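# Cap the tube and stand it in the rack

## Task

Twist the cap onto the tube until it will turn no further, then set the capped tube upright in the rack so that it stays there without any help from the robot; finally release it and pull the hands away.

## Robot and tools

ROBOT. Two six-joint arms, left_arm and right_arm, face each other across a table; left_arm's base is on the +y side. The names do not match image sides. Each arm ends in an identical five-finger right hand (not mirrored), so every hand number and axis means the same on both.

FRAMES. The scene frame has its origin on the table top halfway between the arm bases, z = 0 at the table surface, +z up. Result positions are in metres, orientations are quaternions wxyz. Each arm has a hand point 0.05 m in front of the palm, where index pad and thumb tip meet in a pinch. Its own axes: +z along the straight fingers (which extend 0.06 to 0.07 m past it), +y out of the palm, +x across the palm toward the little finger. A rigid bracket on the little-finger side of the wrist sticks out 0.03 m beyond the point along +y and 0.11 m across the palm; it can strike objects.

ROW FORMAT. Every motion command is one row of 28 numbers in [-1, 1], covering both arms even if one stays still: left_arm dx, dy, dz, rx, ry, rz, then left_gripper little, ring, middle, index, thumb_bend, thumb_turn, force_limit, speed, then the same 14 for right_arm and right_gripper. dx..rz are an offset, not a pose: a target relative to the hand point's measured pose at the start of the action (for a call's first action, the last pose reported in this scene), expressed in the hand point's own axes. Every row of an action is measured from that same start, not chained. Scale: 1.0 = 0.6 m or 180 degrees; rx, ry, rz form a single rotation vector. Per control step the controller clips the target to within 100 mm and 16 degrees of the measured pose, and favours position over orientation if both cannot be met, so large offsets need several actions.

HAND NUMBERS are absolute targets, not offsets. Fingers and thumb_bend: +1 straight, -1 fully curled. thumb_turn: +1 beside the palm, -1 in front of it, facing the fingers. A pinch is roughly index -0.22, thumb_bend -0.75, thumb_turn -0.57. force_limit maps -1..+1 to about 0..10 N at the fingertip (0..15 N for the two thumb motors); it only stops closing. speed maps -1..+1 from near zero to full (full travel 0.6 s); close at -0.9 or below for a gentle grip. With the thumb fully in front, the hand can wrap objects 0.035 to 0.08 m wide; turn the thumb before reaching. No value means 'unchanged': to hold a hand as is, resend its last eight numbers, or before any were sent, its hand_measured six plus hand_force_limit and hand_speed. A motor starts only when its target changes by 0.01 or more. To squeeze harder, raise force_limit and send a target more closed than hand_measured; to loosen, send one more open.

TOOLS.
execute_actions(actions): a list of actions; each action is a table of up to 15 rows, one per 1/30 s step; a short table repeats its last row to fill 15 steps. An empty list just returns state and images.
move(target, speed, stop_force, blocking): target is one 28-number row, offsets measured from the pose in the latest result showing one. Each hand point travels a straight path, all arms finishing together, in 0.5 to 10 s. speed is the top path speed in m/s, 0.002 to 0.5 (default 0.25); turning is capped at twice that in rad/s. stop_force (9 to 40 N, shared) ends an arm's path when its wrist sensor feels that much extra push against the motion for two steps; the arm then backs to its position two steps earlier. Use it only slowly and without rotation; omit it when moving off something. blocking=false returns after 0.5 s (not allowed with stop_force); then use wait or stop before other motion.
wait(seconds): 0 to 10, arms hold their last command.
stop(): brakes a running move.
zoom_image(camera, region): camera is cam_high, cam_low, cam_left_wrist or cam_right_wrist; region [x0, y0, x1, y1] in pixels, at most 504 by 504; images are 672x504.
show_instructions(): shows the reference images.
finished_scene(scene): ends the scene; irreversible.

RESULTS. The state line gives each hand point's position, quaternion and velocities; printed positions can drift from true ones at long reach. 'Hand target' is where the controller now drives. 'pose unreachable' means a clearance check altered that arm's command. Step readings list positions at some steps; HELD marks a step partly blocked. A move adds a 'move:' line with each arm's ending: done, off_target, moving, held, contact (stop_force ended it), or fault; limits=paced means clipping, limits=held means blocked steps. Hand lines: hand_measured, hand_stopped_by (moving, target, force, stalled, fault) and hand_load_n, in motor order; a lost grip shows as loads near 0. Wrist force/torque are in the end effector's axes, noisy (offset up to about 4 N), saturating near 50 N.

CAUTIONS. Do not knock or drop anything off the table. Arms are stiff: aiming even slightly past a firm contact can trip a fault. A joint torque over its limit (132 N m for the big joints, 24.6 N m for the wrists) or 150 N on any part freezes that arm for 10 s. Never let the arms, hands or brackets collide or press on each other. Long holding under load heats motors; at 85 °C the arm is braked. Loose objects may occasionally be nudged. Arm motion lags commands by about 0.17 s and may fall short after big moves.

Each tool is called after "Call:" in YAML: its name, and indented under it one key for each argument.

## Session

Call:
execute_actions:
  actions: []

Scene clock: 0.00 s.
left_arm: end_effector_position=(+0.2423, +0.4055, +0.4697) hand_measured=(+1.000, +1.000, +1.000, +1.000, +1.000, +1.000) hand_load_n=(+0.0, +0.0, +0.0, +0.0, +0.0, +0.0) hand_stopped_by=(target, target, target, target, target, target) hand_force_limit=0.00 hand_speed=-0.80 end_effector_quat_wxyz=(-0.006, +0.384, +0.923, +0.014) end_effector_velocity=(+0.000, -0.001, -0.000) end_effector_angular_velocity=(-0.002, -0.001, +0.000) | right_arm: end_effector_position=(+0.0985, -0.2523, +0.4728) hand_measured=(+1.000, +1.000, +1.000, +1.000, +1.000, +1.000) hand_load_n=(+0.0, +0.0, +0.0, +0.0, +0.0, +0.0) hand_stopped_by=(target, target, target, target, target, target) hand_force_limit=0.00 hand_speed=-0.80 end_effector_quat_wxyz=(-0.008, -0.299, +0.954, -0.006) end_effector_velocity=(-0.000, -0.000, +0.000) end_effector_angular_velocity=(-0.000, +0.000, -0.001)
Joint positions: left_arm=[ 0.531 -1.703  1.358  1.943  1.556 -1.862] | right_arm=[-1.208 -1.703  1.342  1.948  1.582 -1.861]
Joint velocities: left_arm=[ 0.     0.    -0.    -0.002 -0.    -0.   ] | right_arm=[-0.    -0.     0.     0.     0.     0.001]
Motor temperatures (°C, as the motors report them): left_arm=[30 29 31 41 36 37] | right_arm=[31 33 32 39 35 41]
Wrist force (N, on the end effector, along its own x y z axes, offset not removed): no reading
Wrist torque (N m, same axes, about the end effector's origin, offset not removed): no reading
Hand target (left_arm): +0.242, +0.406, +0.470; -0.006, +0.384, +0.923, +0.014
Hand target (right_arm): +0.099, -0.252, +0.473; -0.008, -0.299, +0.954, -0.006

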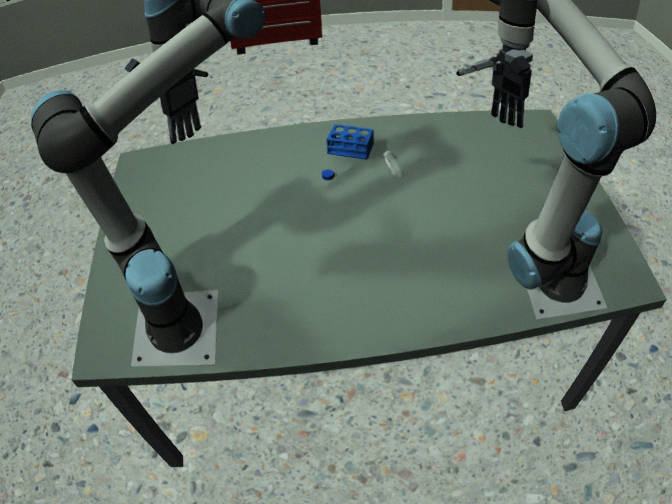

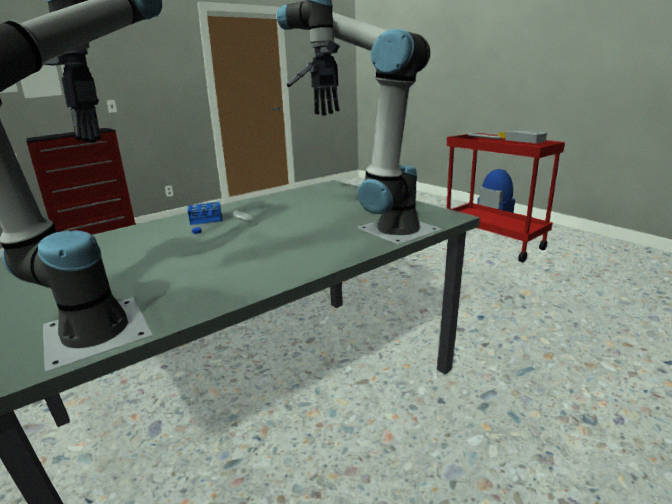

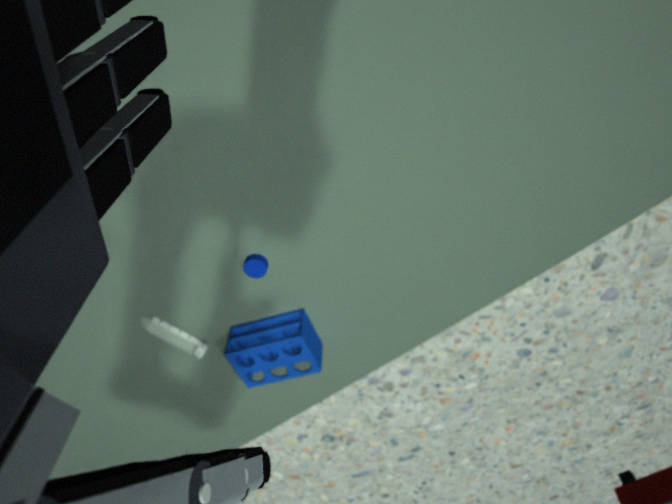

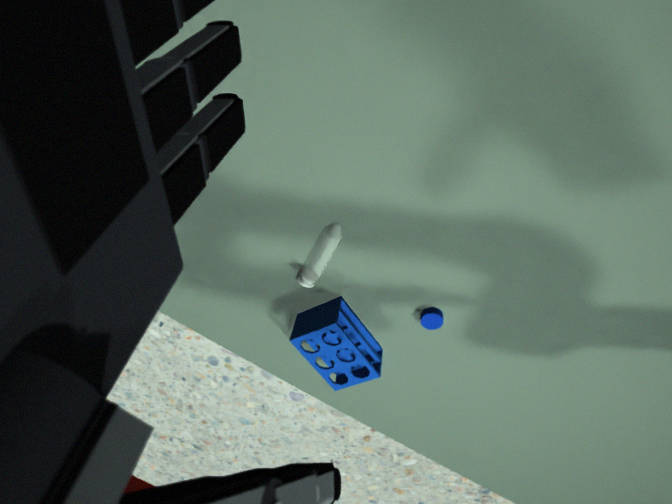

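Call:
move:
  target: [-0.593,-0.125,0.583,0.391,-0.293,-0.552,1,1,1,0.5,-0.6,-0.57,0.6,1,-0.628,-0.233,0.617,0.3,-0.471,-0.714,1,1,1,0.5,-0.6,-0.57,0.7,1]
  speed: 0.3

Scene clock: 31.43 s.
left_arm: end_effector_position=(+0.4401, +0.1108, +0.1109) hand_measured=(+1.000, +1.000, +1.000, +0.500, -0.600, -0.570) hand_load_n=(+0.0, +0.0, +0.0, +0.0, +0.0, +0.0) hand_stopped_by=(target, target, target, target, target, target) hand_force_limit=0.60 hand_speed=1.00 end_effector_quat_wxyz=(-0.157, +0.477, -0.643, +0.579) end_effector_velocity=(-0.000, -0.002, +0.000) end_effector_angular_velocity=(-0.003, -0.001, -0.001) | right_arm: end_effector_position=(+0.4835, -0.1590, +0.0965) hand_measured=(+1.000, +1.000, +1.000, +0.500, -0.600, -0.570) hand_load_n=(+0.0, +0.0, +0.0, +0.0, +0.0, +0.0) hand_stopped_by=(target, target, target, target, target, target) hand_force_limit=0.70 hand_speed=1.00 end_effector_quat_wxyz=(-0.583, +0.793, +0.091, +0.155) end_effector_velocity=(-0.000, +0.001, -0.001) end_effector_angular_velocity=(-0.007, +0.003, +0.019)
Joint positions: left_arm=[ 0.56  -1.35   1.997 -0.341  1.203 -3.628] | right_arm=[-1.535 -0.884  1.475  0.536  0.307 -4.623]
Joint velocities: left_arm=[-0.004  0.002 -0.    -0.004 -0.003 -0.001] | right_arm=[ 0.002  0.02  -0.023  0.063 -0.001 -0.061]
Motor temperatures (°C, as the motors report them): left_arm=[30 29 31 41 36 37] | right_arm=[31 33 32 39 35 41]
Wrist force (N, on the end effector, along its own x y z axes, offset not removed): left_arm=[1.0 0.2 1.3] | right_arm=[-1.5 2.4 0.9]
Wrist torque (N m, same axes, about the end effector's origin, offset not removed): left_arm=[0.01 -0.36 0.12] | right_arm=[0.37 0.37 0.00]
Hand target (left_arm): +0.440, +0.111, +0.111; +0.157, -0.477, +0.643, -0.579
Hand target (right_arm): +0.483, -0.159, +0.096; -0.582, +0.793, +0.091, +0.154
Off the commanded pose (left_arm): 0.000 m, 0 deg.
Off the commanded pose (right_arm): 0.001 m, 0 deg.
move: done

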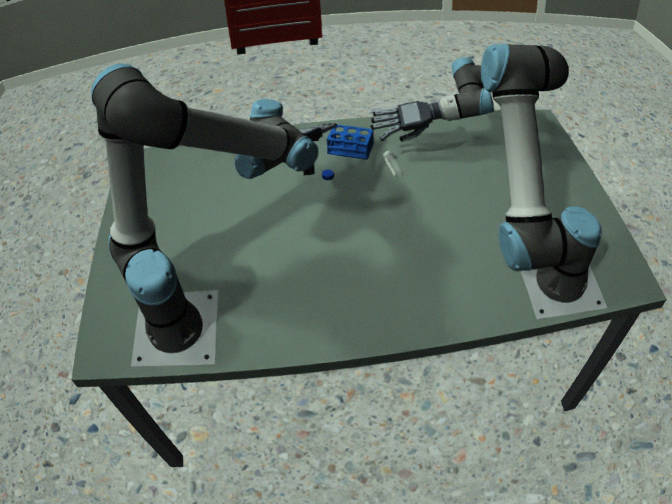

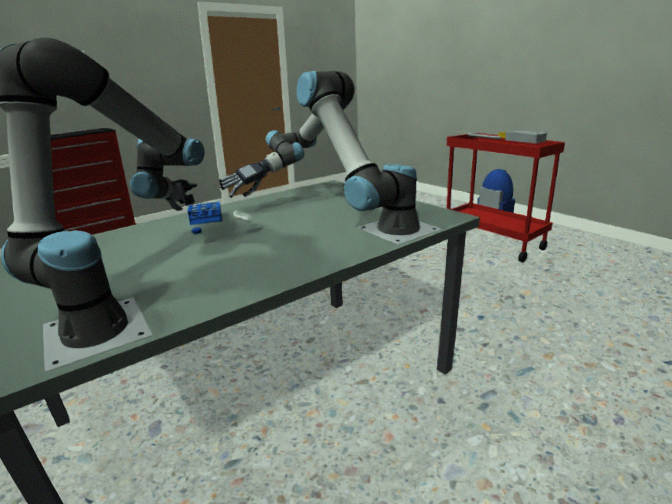

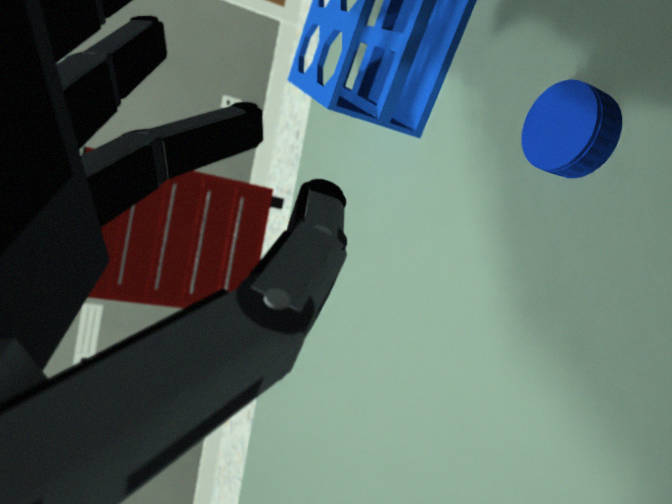

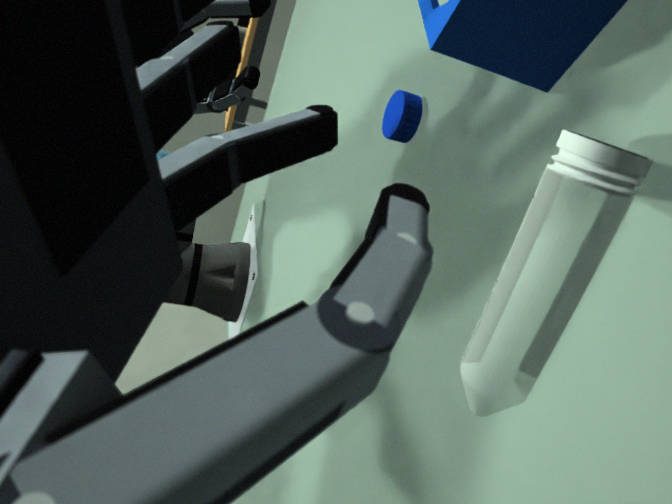

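Call:
move:
  target: [0.02,0.079,0.07,0,0,0,1,1,1,0.5,-0.6,-0.57,0.6,1,-0.026,0.067,0.021,0.033,-0.084,-0.026,1,1,1,0.5,-0.6,-0.57,0.7,1]
  speed: 0.08

Scene clock: 43.97 s.
left_arm: end_effector_position=(+0.4454, +0.0705, +0.0612) hand_measured=(+1.000, +1.000, +1.000, +0.500, -0.600, -0.570) hand_load_n=(+0.0, +0.0, +0.0, +0.0, +0.0, +0.0) hand_stopped_by=(target, target, target, target, target, target) hand_force_limit=0.60 hand_speed=1.00 end_effector_quat_wxyz=(-0.157, +0.477, -0.643, +0.579) end_effector_velocity=(+0.000, -0.001, -0.001) end_effector_angular_velocity=(-0.000, -0.000, +0.000) | right_arm: end_effector_position=(+0.4838, -0.1587, +0.0516) hand_measured=(+1.000, +1.000, +1.000, +0.500, -0.600, -0.570) hand_load_n=(+0.0, +0.0, +0.0, +0.0, +0.0, +0.0) hand_stopped_by=(target, target, target, target, target, target) hand_force_limit=0.70 hand_speed=1.00 end_effector_quat_wxyz=(-0.599, +0.771, +0.205, +0.069) end_effector_velocity=(-0.001, +0.001, -0.001) end_effector_angular_velocity=(+0.004, +0.001, +0.018)
Joint positions: left_arm=[ 0.522 -1.202  1.955 -0.442  1.167 -3.64 ] | right_arm=[-1.53  -0.567  1.266  1.358  0.314 -5.596]
Joint velocities: left_arm=[-0.     0.004 -0.001 -0.003 -0.    -0.   ] | right_arm=[ 0.002  0.013 -0.006  0.044  0.004 -0.052]
Motor temperatures (°C, as the motors report them): left_arm=[30 29 31 41 36 37] | right_arm=[31 33 32 39 35 41]
Wrist force (N, on the end effector, along its own x y z axes, offset not removed): left_arm=[2.7 1.4 0.8] | right_arm=[2.3 1.3 -1.0]
Wrist torque (N m, same axes, about the end effector's origin, offset not removed): left_arm=[0.16 -0.57 0.28] | right_arm=[0.40 -0.29 0.10]
Hand target (left_arm): +0.445, +0.070, +0.061; +0.157, -0.477, +0.643, -0.579
Hand target (right_arm): +0.484, -0.159, +0.052; -0.599, +0.771, +0.206, +0.068
Off the commanded pose (left_arm): 0.000 m, 0 deg.
Off the commanded pose (right_arm): 0.000 m, 0 deg.
move: done

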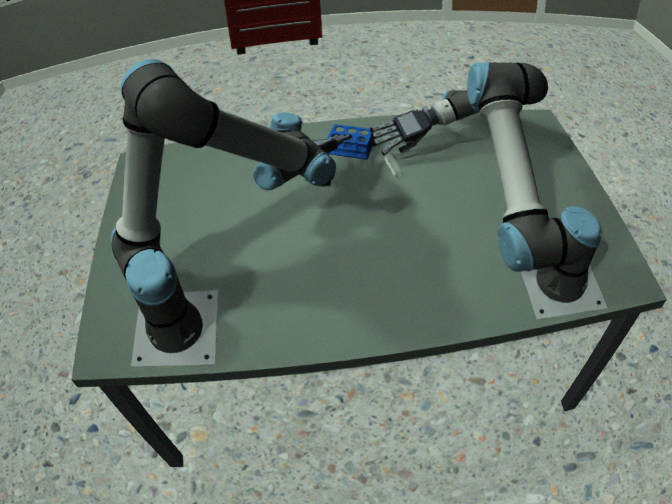

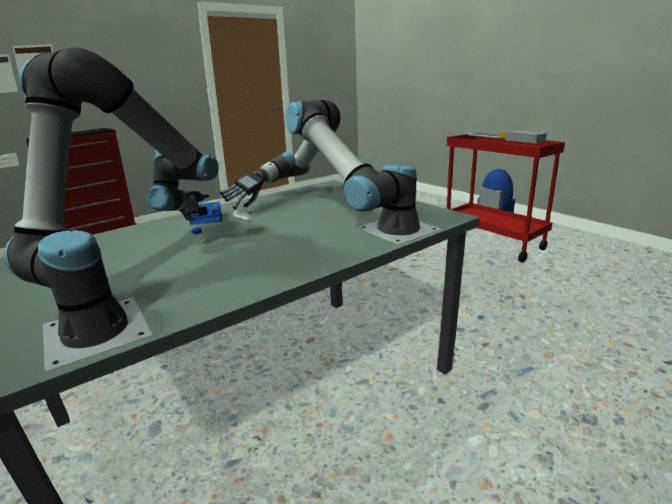

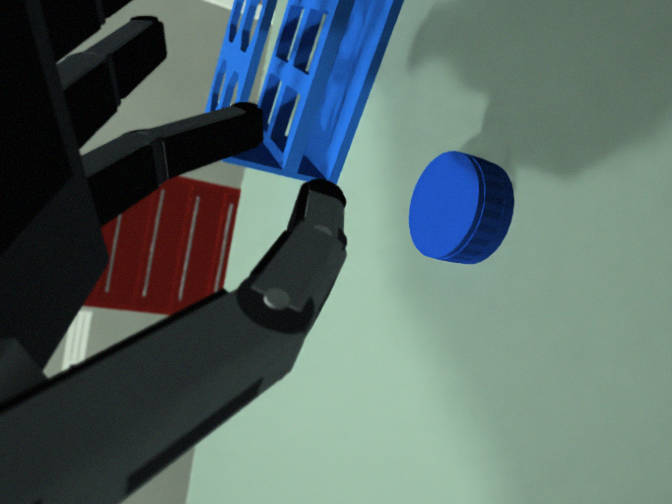

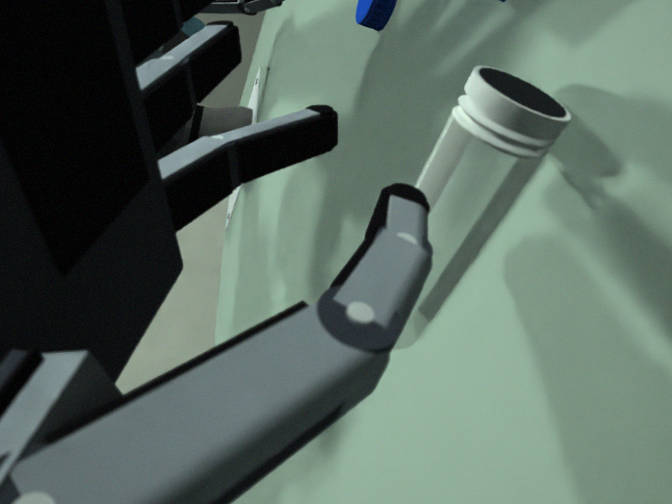

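Call:
move:
  target: [-0.0075,0.053,0,0,0,0,1,1,1,0.5,-0.6,-0.57,0.6,1,-0.012,0.03,0.009,0,0,0,1,1,1,0.5,-0.6,-0.57,0.7,1]
  speed: 0.04

Scene clock: 50.30 s.
left_arm: end_effector_position=(+0.4340, +0.0701, +0.0314) hand_measured=(+1.000, +1.000, +1.000, +0.500, -0.600, -0.570) hand_load_n=(+0.0, +0.0, +0.0, +0.0, +0.0, +0.0) hand_stopped_by=(target, target, target, target, target, target) hand_force_limit=0.60 hand_speed=1.00 end_effector_quat_wxyz=(-0.157, +0.477, -0.643, +0.579) end_effector_velocity=(-0.001, -0.000, -0.002) end_effector_angular_velocity=(+0.000, -0.000, -0.001) | right_arm: end_effector_position=(+0.4837, -0.1588, +0.0317) hand_measured=(+1.000, +1.000, +1.000, +0.500, -0.600, -0.570) hand_load_n=(+0.0, +0.0, +0.0, +0.0, +0.0, +0.0) hand_stopped_by=(target, target, target, target, target, target) hand_force_limit=0.70 hand_speed=1.00 end_effector_quat_wxyz=(-0.599, +0.771, +0.205, +0.069) end_effector_velocity=(+0.000, -0.000, -0.001) end_effector_angular_velocity=(-0.000, +0.000, -0.001)
Joint positions: left_arm=[ 0.497 -1.162  1.999 -0.523  1.143 -3.648] | right_arm=[-1.53  -0.534  1.263  1.331  0.314 -5.597]
Joint velocities: left_arm=[-0.003  0.003  0.003 -0.006 -0.002 -0.   ] | right_arm=[-0.     0.002 -0.001 -0.002  0.     0.001]
Motor temperatures (°C, as the motors report them): left_arm=[30 29 31 41 36 37] | right_arm=[31 33 32 39 35 41]
Wrist force (N, on the end effector, along its own x y z axes, offset not removed): left_arm=[1.5 0.6 1.6] | right_arm=[0.0 0.4 0.5]
Wrist torque (N m, same axes, about the end effector's origin, offset not removed): left_arm=[0.07 -0.42 0.18] | right_arm=[0.16 -0.06 0.08]
Hand target (left_arm): +0.434, +0.070, +0.031; +0.157, -0.477, +0.643, -0.579
Hand target (right_arm): +0.484, -0.159, +0.032; -0.599, +0.771, +0.205, +0.069
Off the commanded pose (left_arm): 0.000 m, 0 deg.
Off the commanded pose (right_arm): 0.000 m, 0 deg.
move: done

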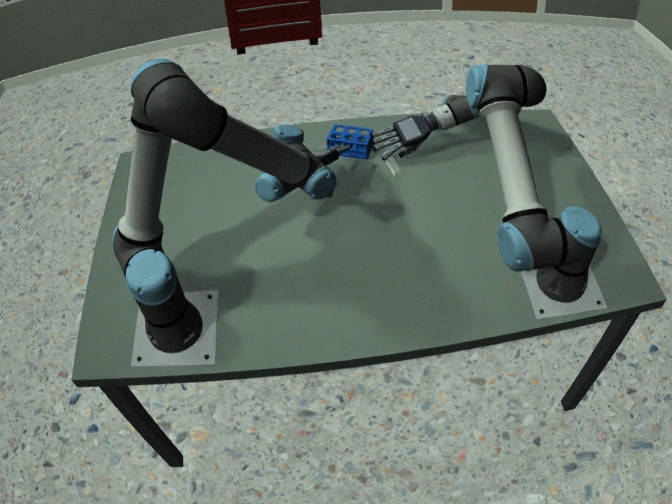

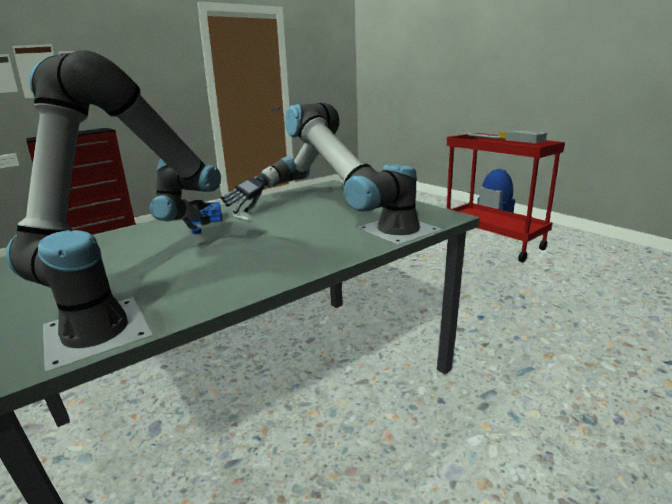

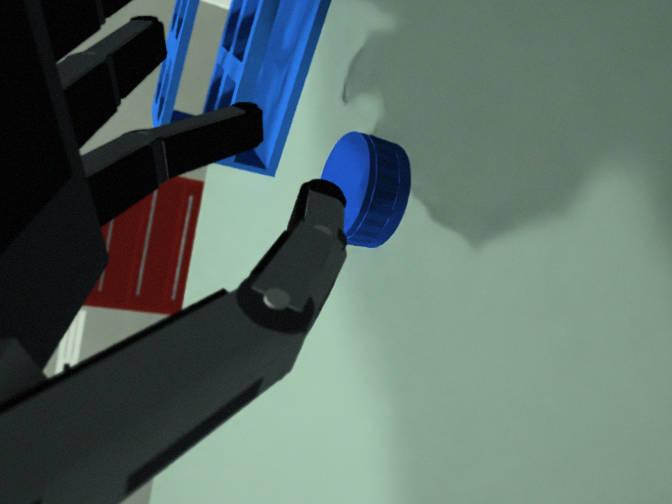

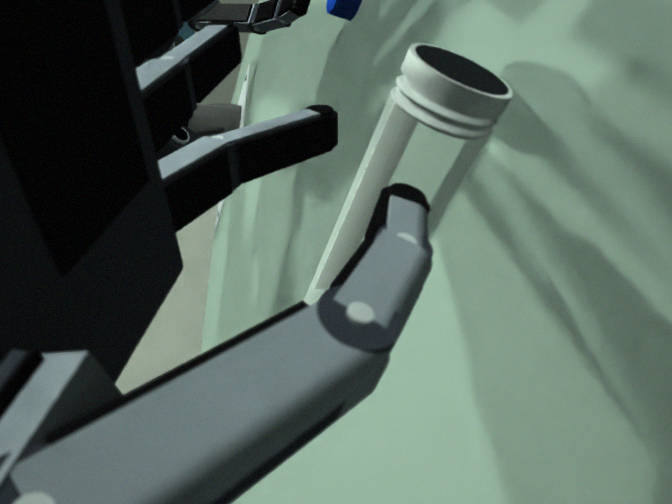

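Call:
move:
  target: [-0.011,0.028,0.004,0,0,0,1,1,1,0.5,-0.6,-0.57,0.6,1,-0.0095,0.024,0.0075,0,0,0,1,1,1,0.7,-0.6,-0.57,0.7,1]
  speed: 0.02

Call:
move:
  target: [0,0,0,0,0,0,1,1,1,-0.3,-0.6,-0.57,0.6,-0.85,0,0,0,0,0,0,1,1,1,-0.3,-0.6,-0.57,0.7,-0.85]

Scene clock: 54.83 s.
left_arm: end_effector_position=(+0.4319, +0.0717, +0.0136) hand_measured=(+1.000, +1.000, +1.000, +0.500, -0.600, -0.570) hand_load_n=(+0.0, +0.0, +0.0, +0.0, +0.0, +0.0) hand_stopped_by=(target, target, target, target, target, target) hand_force_limit=0.60 hand_speed=1.00 end_effector_quat_wxyz=(-0.157, +0.477, -0.643, +0.579) end_effector_velocity=(-0.001, -0.001, -0.002) end_effector_angular_velocity=(-0.001, -0.001, -0.001) | right_arm: end_effector_position=(+0.4836, -0.1588, +0.0157) hand_measured=(+1.000, +1.000, +1.000, +0.700, -0.600, -0.570) hand_load_n=(+0.0, +0.0, +0.0, +0.0, +0.0, +0.0) hand_stopped_by=(target, target, target, target, target, target) hand_force_limit=0.70 hand_speed=1.00 end_effector_quat_wxyz=(-0.599, +0.771, +0.205, +0.069) end_effector_velocity=(-0.000, +0.000, -0.002) end_effector_angular_velocity=(-0.000, +0.001, +0.001)
Joint positions: left_arm=[ 0.494 -1.132  2.018 -0.572  1.14  -3.649] | right_arm=[-1.53  -0.508  1.258  1.309  0.314 -5.596]
Joint velocities: left_arm=[-0.002  0.004  0.002 -0.008 -0.001 -0.   ] | right_arm=[ 0.001  0.004 -0.001 -0.002  0.     0.   ]
Motor temperatures (°C, as the motors report them): left_arm=[30 29 31 41 36 37] | right_arm=[31 33 32 39 35 41]
Wrist force (N, on the end effector, along its own x y z axes, offset not removed): left_arm=[2.9 1.9 0.1] | right_arm=[-0.7 1.1 -0.5]
Wrist torque (N m, same axes, about the end effector's origin, offset not removed): left_arm=[0.27 -0.62 0.28] | right_arm=[0.25 0.25 -0.03]
Hand target (left_arm): +0.432, +0.072, +0.013; +0.157, -0.477, +0.643, -0.579
Hand target (right_arm): +0.484, -0.159, +0.016; -0.599, +0.771, +0.205, +0.069
Off the commanded pose (left_arm): 0.000 m, 0 deg.
Off the commanded pose (right_arm): 0.000 m, 0 deg.
move: done

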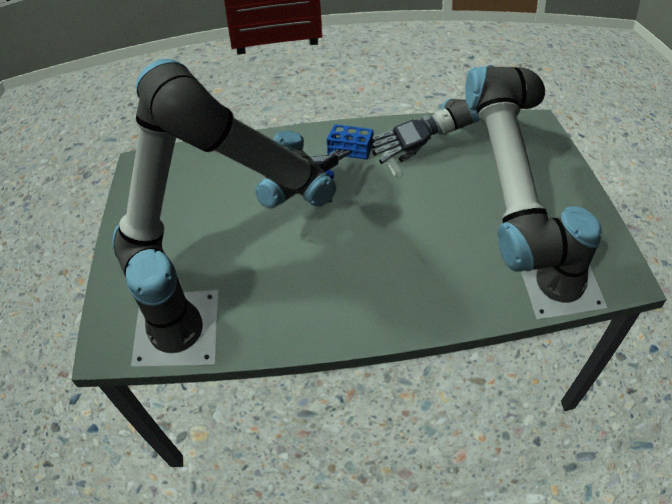

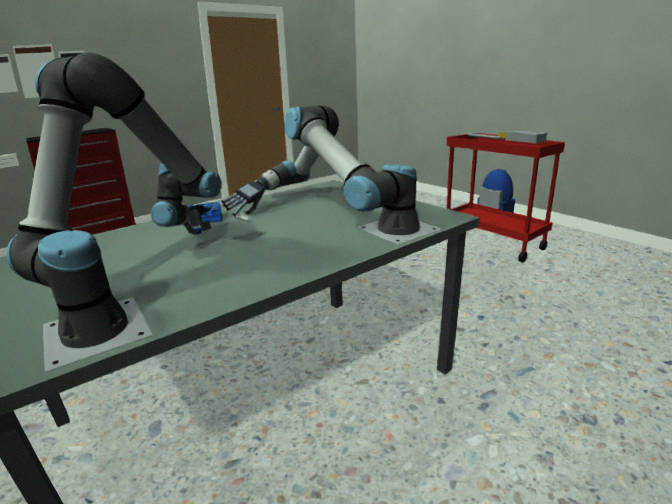

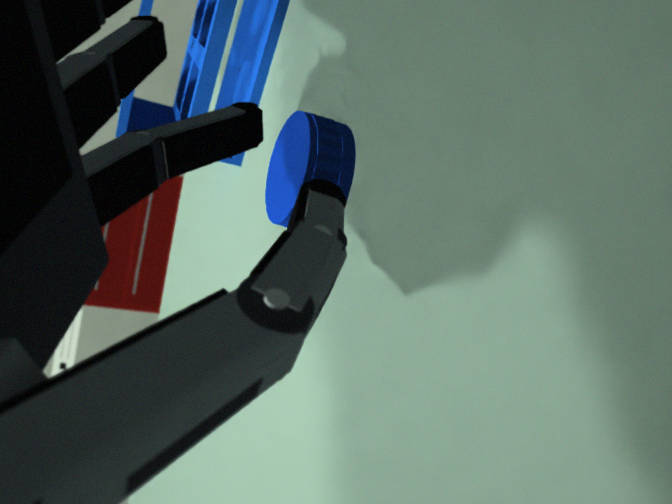

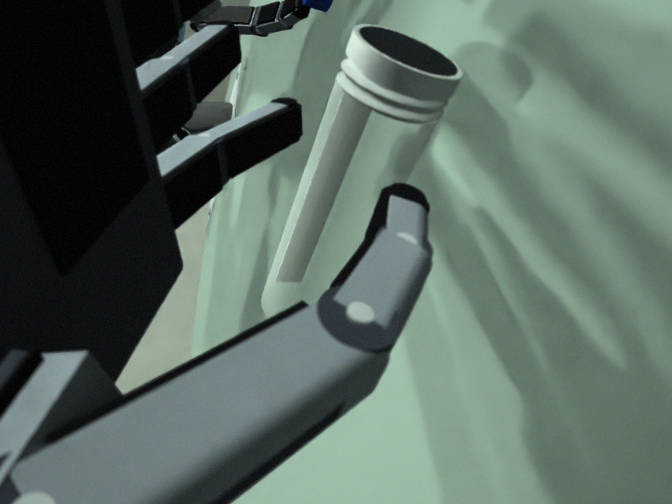

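Scene clock: 57.13 s.
left_arm: end_effector_position=(+0.4319, +0.0717, +0.0137) hand_measured=(+1.000, +1.000, +1.000, +0.246, -0.598, -0.570) hand_load_n=(+0.0, +0.0, +0.0, +8.0, +2.0, -0.5) hand_stopped_by=(target, target, target, force, target, target) hand_force_limit=0.60 hand_speed=-0.85 end_effector_quat_wxyz=(-0.157, +0.477, -0.643, +0.579) end_effector_velocity=(-0.000, -0.000, -0.000) end_effector_angular_velocity=(-0.001, -0.000, -0.000) | right_arm: end_effector_position=(+0.4836, -0.1588, +0.0158) hand_measured=(+1.000, +1.000, +1.000, +0.196, -0.598, -0.570) hand_load_n=(+0.0, +0.0, +0.0, +8.0, +4.0, -1.5) hand_stopped_by=(target, target, target, force, target, target) hand_force_limit=0.70 hand_speed=-0.85 end_effector_quat_wxyz=(-0.599, +0.771, +0.205, +0.069) end_effector_velocity=(+0.000, +0.000, -0.000) end_effector_angular_velocity=(-0.000, -0.002, +0.001)
Joint positions: left_arm=[ 0.494 -1.132  2.018 -0.572  1.14  -3.649] | right_arm=[-1.53  -0.508  1.258  1.309  0.314 -5.596]
Joint velocities: left_arm=[-0.     0.001  0.    -0.002 -0.    -0.   ] | right_arm=[ 0.    -0.    -0.    -0.002  0.     0.   ]
Motor temperatures (°C, as the motors report them): left_arm=[30 29 31 41 36 37] | right_arm=[31 33 32 39 35 41]
Wrist force (N, on the end effector, along its own x y z axes, offset not removed): left_arm=[3.8 -4.6 0.7] | right_arm=[3.2 -3.8 -2.5]
Wrist torque (N m, same axes, about the end effector's origin, offset not removed): left_arm=[0.19 -0.49 0.25] | right_arm=[0.25 -0.10 0.05]
Hand target (left_arm): +0.432, +0.072, +0.014; +0.157, -0.477, +0.643, -0.579
Hand target (right_arm): +0.484, -0.159, +0.016; -0.599, +0.771, +0.205, +0.069
Off the commanded pose (left_arm): 0.000 m, 0 deg.
Off the commanded pose (right_arm): 0.000 m, 0 deg.
move: done

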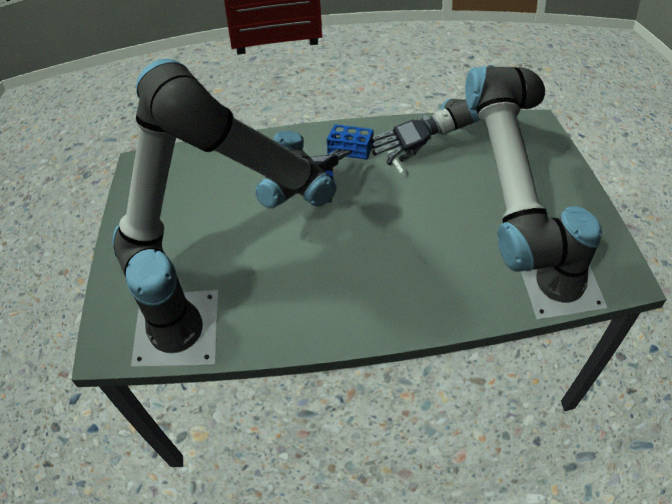

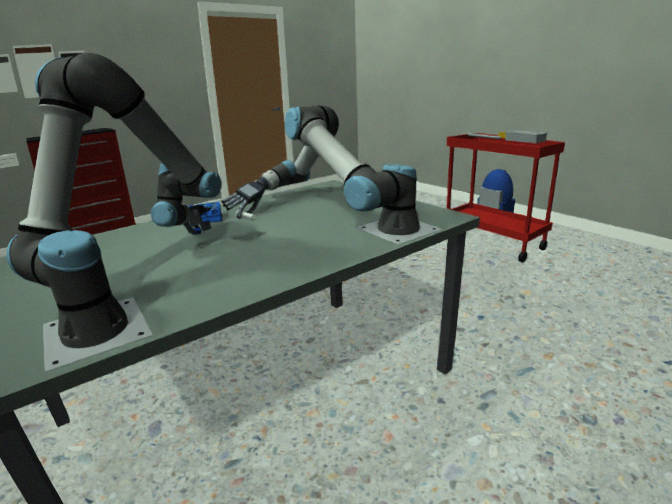

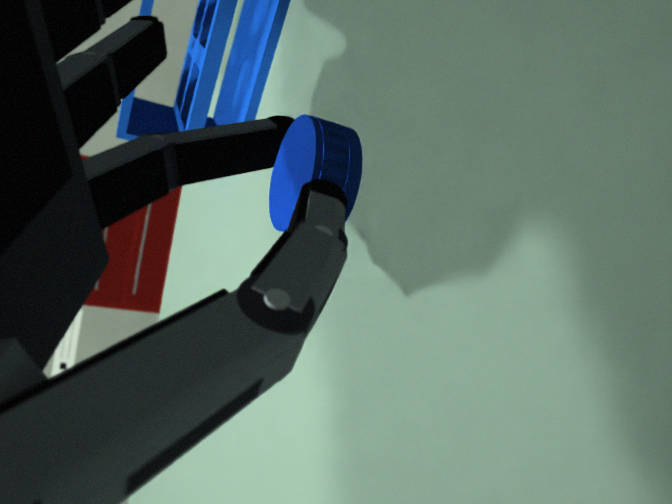

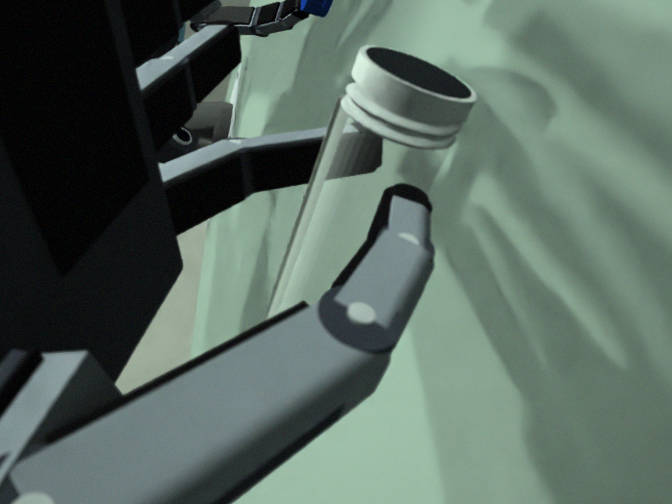

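Call:
move:
  target: [0.02,-0.05,-0.016,0,0,0,1,1,1,-0.3,-0.6,-0.57,0.6,-0.85,0.02,-0.05,-0.016,0,0,0,1,1,1,-0.3,-0.6,-0.57,0.7,-0.85]
  speed: 0.05

Call:
move:
  target: [-0.097,-0.103,-0.188,0,0,0,1,1,1,-0.3,-0.6,-0.57,0.6,-0.85,0.082,-0.208,-0.064,-0.088,0.223,0.069,1,1,1,-0.3,-0.6,-0.57,0.7,-0.85]
  speed: 0.1

Call:
move:
  target: [0,0,0,0,0,0,1,1,1,-0.3,-0.6,-0.57,0.6,-0.85,0,0,0,-0.05,0.128,-0.481,1,1,1,-0.3,-0.6,-0.57,0.7,-0.85]
  speed: 0.25

Scene clock: 65.17 s.
left_arm: end_effector_position=(+0.4317, +0.0717, +0.0471) hand_measured=(+1.000, +1.000, +1.000, +0.246, -0.598, -0.570) hand_load_n=(+0.0, +0.0, +0.0, +6.5, +4.0, -0.5) hand_stopped_by=(target, target, target, force, target, target) hand_force_limit=0.60 hand_speed=-0.85 end_effector_quat_wxyz=(-0.157, +0.477, -0.643, +0.579) end_effector_velocity=(+0.001, +0.001, +0.001) end_effector_angular_velocity=(+0.001, +0.001, +0.002) | right_arm: end_effector_position=(+0.4840, -0.1591, +0.0493) hand_measured=(+1.000, +1.000, +1.000, +0.196, -0.598, -0.570) hand_load_n=(+0.0, +0.0, +0.0, +7.0, +5.5, -1.5) hand_stopped_by=(target, target, target, force, target, target) hand_force_limit=0.70 hand_speed=-0.85 end_effector_quat_wxyz=(-0.599, +0.771, +0.205, +0.069) end_effector_velocity=(-0.000, +0.000, +0.002) end_effector_angular_velocity=(+0.000, +0.003, -0.000)
Joint positions: left_arm=[ 0.493 -1.197  1.997 -0.485  1.14  -3.65 ] | right_arm=[-1.531 -0.563  1.266  1.357  0.315 -5.598]
Joint velocities: left_arm=[ 0.002 -0.002 -0.001  0.005  0.    -0.001] | right_arm=[ 0.    -0.003  0.001  0.004 -0.     0.   ]
Motor temperatures (°C, as the motors report them): left_arm=[30 29 31 41 36 37] | right_arm=[31 33 32 39 35 41]
Wrist force (N, on the end effector, along its own x y z axes, offset not removed): left_arm=[2.2 -0.1 0.5] | right_arm=[-0.7 0.4 1.3]
Wrist torque (N m, same axes, about the end effector's origin, offset not removed): left_arm=[-0.01 -0.49 0.18] | right_arm=[0.01 0.14 -0.12]
Hand target (left_arm): +0.432, +0.072, +0.047; +0.157, -0.477, +0.643, -0.579
Hand target (right_arm): +0.484, -0.159, +0.049; -0.599, +0.771, +0.205, +0.069
Off the commanded pose (left_arm): 0.000 m, 0 deg.
Off the commanded pose (right_arm): 0.000 m, 0 deg.
move: done

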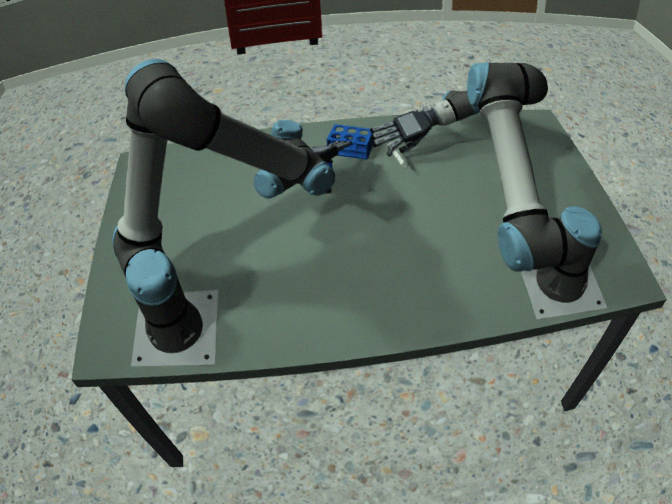

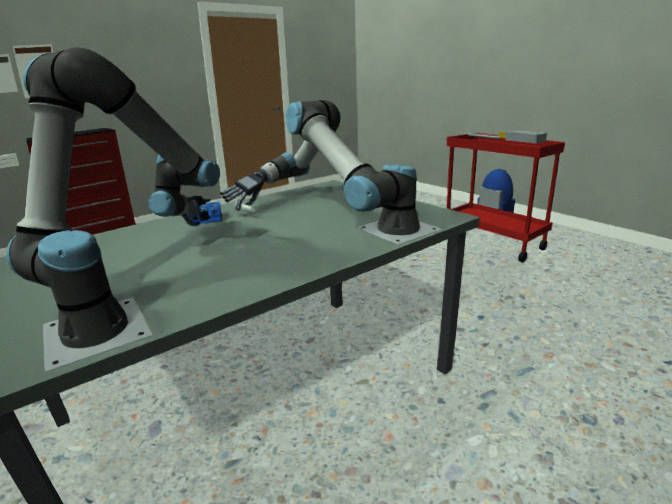

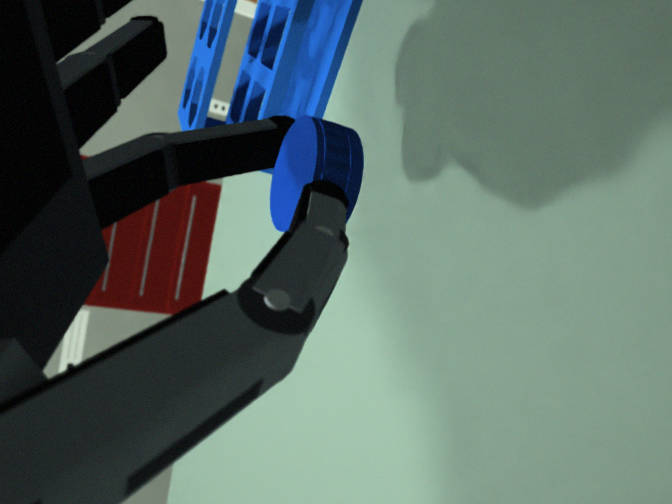

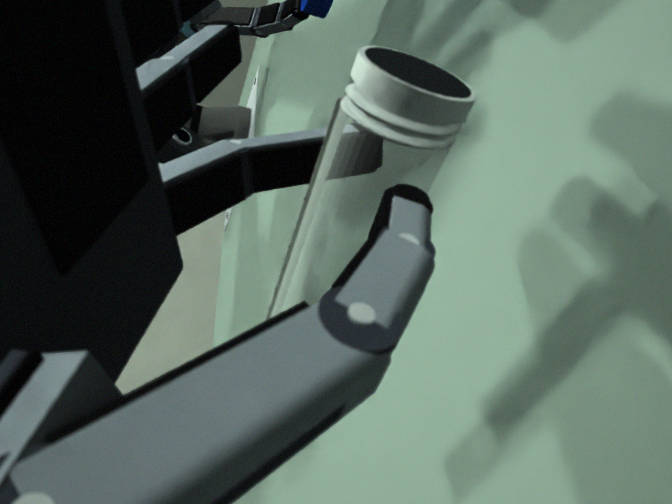

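Scene clock: 69.47 s.
left_arm: end_effector_position=(+0.4021, +0.1926, +0.1133) hand_measured=(+1.000, +1.000, +1.000, +0.246, -0.598, -0.570) hand_load_n=(+0.0, +0.0, +0.0, +6.5, +4.0, -0.5) hand_stopped_by=(target, target, target, force, target, target) hand_force_limit=0.60 hand_speed=-0.85 end_effector_quat_wxyz=(-0.157, +0.477, -0.643, +0.579) end_effector_velocity=(-0.000, +0.002, +0.001) end_effector_angular_velocity=(-0.000, +0.000, +0.001) | right_arm: end_effector_position=(+0.4840, -0.1592, +0.1886) hand_measured=(+1.000, +1.000, +1.000, +0.196, -0.598, -0.570) hand_load_n=(+0.0, +0.0, +0.0, +7.0, +5.5, -1.5) hand_stopped_by=(target, target, target, force, target, target) hand_force_limit=0.70 hand_speed=-0.85 end_effector_quat_wxyz=(+0.527, -0.792, +0.104, -0.290) end_effector_velocity=(-0.000, +0.001, +0.002) end_effector_angular_velocity=(-0.000, -0.001, -0.011)
Joint positions: left_arm=[ 0.587 -1.541  2.213 -0.368  1.229 -3.619] | right_arm=[-1.446 -1.331  1.756 -0.011  0.758 -3.824]
Joint velocities: left_arm=[ 0.003 -0.006  0.002  0.003  0.002  0.001] | right_arm=[ 0.005 -0.007  0.003 -0.003  0.015  0.009]
Motor temperatures (°C, as the motors report them): left_arm=[30 29 31 41 36 37] | right_arm=[31 33 32 39 35 41]
Wrist force (N, on the end effector, along its own x y z axes, offset not removed): left_arm=[1.8 -0.4 1.1] | right_arm=[0.5 -1.1 1.4]
Wrist torque (N m, same axes, about the end effector's origin, offset not removed): left_arm=[-0.11 -0.48 0.24] | right_arm=[-0.21 0.06 0.08]
Hand target (left_arm): +0.402, +0.193, +0.113; +0.157, -0.477, +0.643, -0.579
Hand target (right_arm): +0.484, -0.159, +0.189; -0.527, +0.792, -0.105, +0.291
Off the commanded pose (left_arm): 0.000 m, 0 deg.
Off the commanded pose (right_arm): 0.000 m, 0 deg.
move: done

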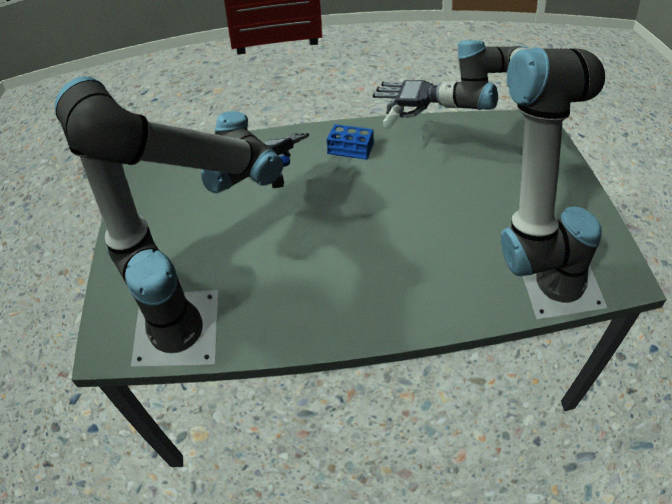

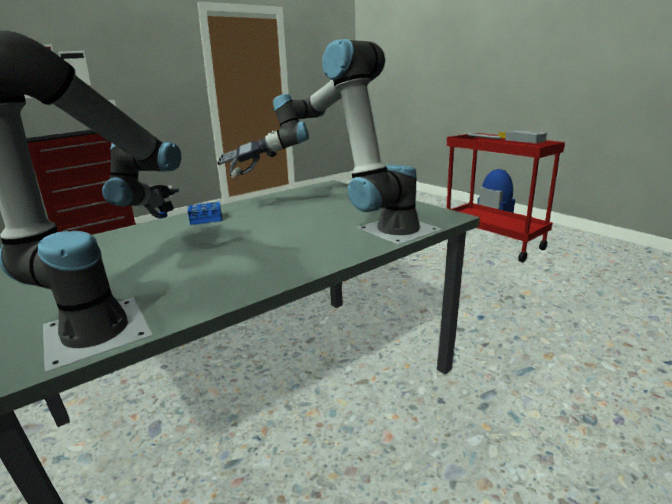

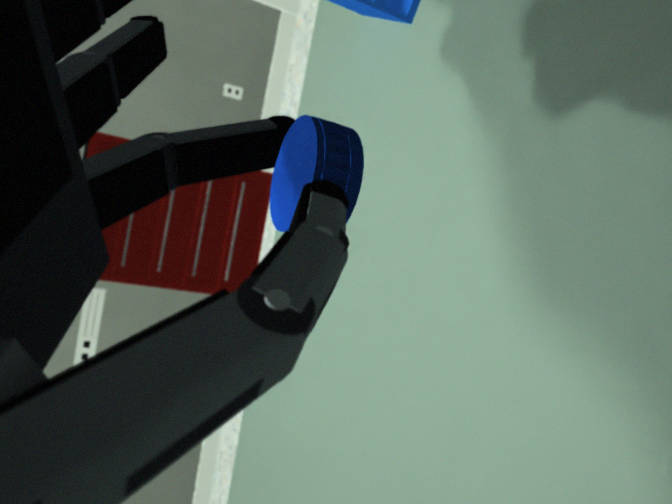

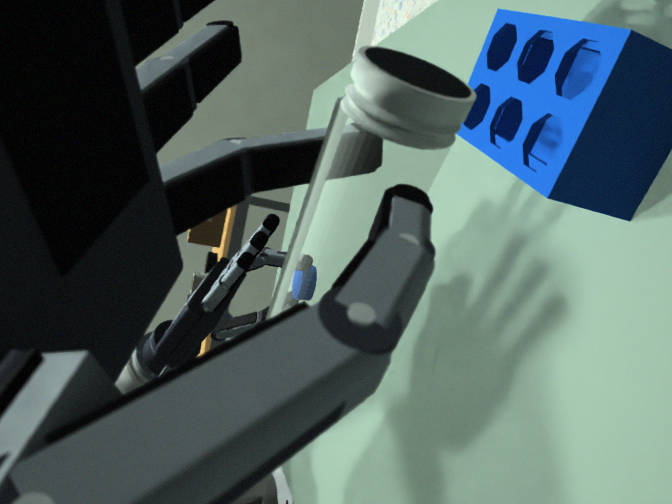

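Scene clock: 73.13 s.
left_arm: end_effector_position=(+0.4021, +0.1926, +0.1133) hand_measured=(+1.000, +1.000, +1.000, +0.246, -0.598, -0.570) hand_load_n=(+0.0, +0.0, +0.0, +6.5, +4.0, -0.5) hand_stopped_by=(target, target, target, force, target, target) hand_force_limit=0.60 hand_speed=-0.85 end_effector_quat_wxyz=(-0.157, +0.477, -0.643, +0.579) end_effector_velocity=(-0.001, -0.001, -0.000) end_effector_angular_velocity=(+0.000, +0.000, -0.003) | right_arm: end_effector_position=(+0.4839, -0.1589, +0.1887) hand_measured=(+1.000, +1.000, +1.000, +0.196, -0.598, -0.570) hand_load_n=(+0.0, +0.0, +0.0, +7.0, +5.5, -1.5) hand_stopped_by=(target, target, target, force, target, target) hand_force_limit=0.70 hand_speed=-0.85 end_effector_quat_wxyz=(-0.100, +0.616, +0.349, +0.699) end_effector_velocity=(+0.000, +0.000, -0.000) end_effector_angular_velocity=(-0.006, -0.011, +0.001)
Joint positions: left_arm=[ 0.587 -1.541  2.213 -0.368  1.229 -3.619] | right_arm=[-1.174 -1.359  2.163 -0.801  1.263 -5.087]
Joint velocities: left_arm=[-0.003 -0.     0.     0.     0.     0.   ] | right_arm=[-0.001  0.004  0.003 -0.012 -0.002 -0.01 ]
Motor temperatures (°C, as the motors report them): left_arm=[30 29 31 41 36 37] | right_arm=[31 33 32 39 35 41]
Wrist force (N, on the end effector, along its own x y z axes, offset not removed): left_arm=[0.9 0.2 0.8] | right_arm=[-0.7 -0.7 2.5]
Wrist torque (N m, same axes, about the end effector's origin, offset not removed): left_arm=[0.07 -0.31 0.14] | right_arm=[-0.15 0.17 -0.08]
Hand target (left_arm): +0.402, +0.193, +0.113; +0.157, -0.477, +0.643, -0.579
Hand target (right_arm): +0.484, -0.159, +0.189; -0.100, +0.615, +0.349, +0.699
Off the commanded pose (left_arm): 0.000 m, 0 deg.
Off the commanded pose (right_arm): 0.000 m, 0 deg.
move: done

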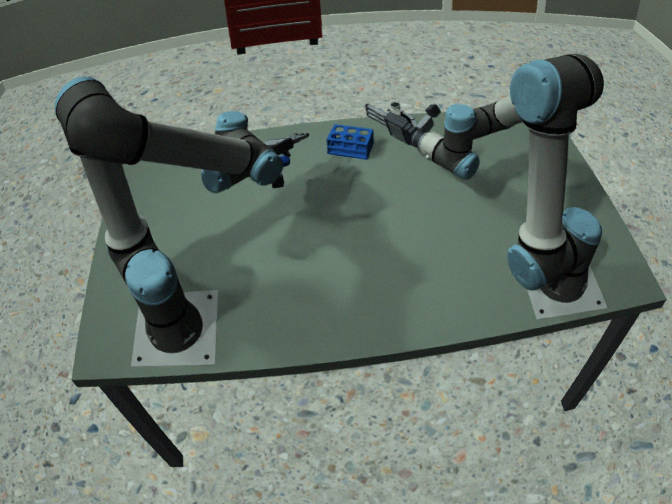

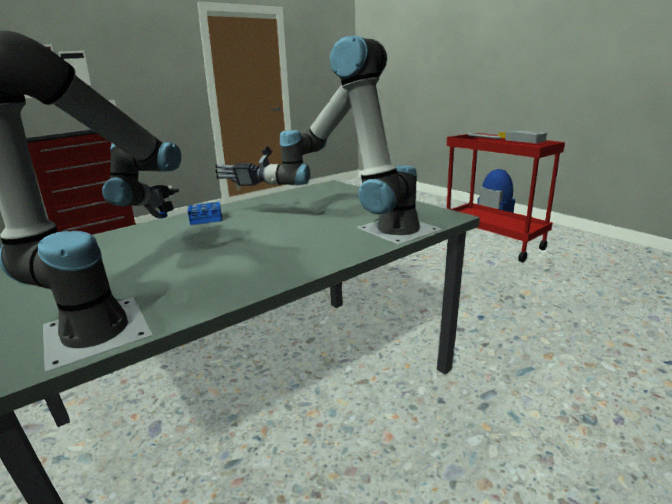

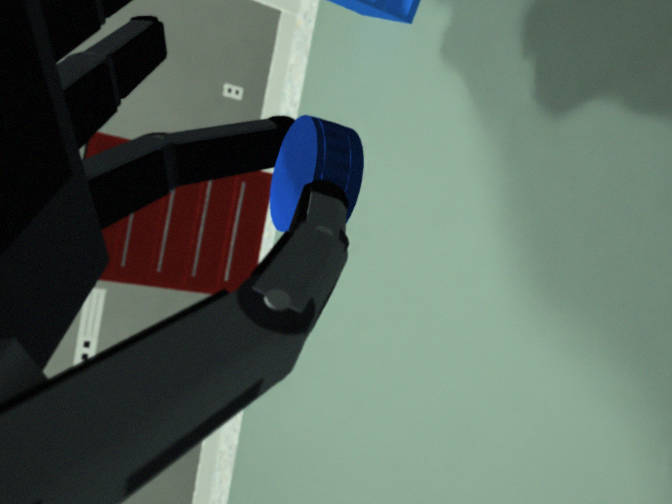

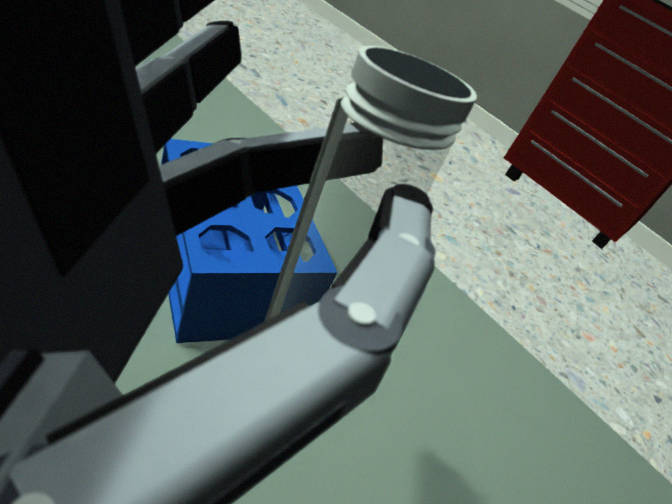

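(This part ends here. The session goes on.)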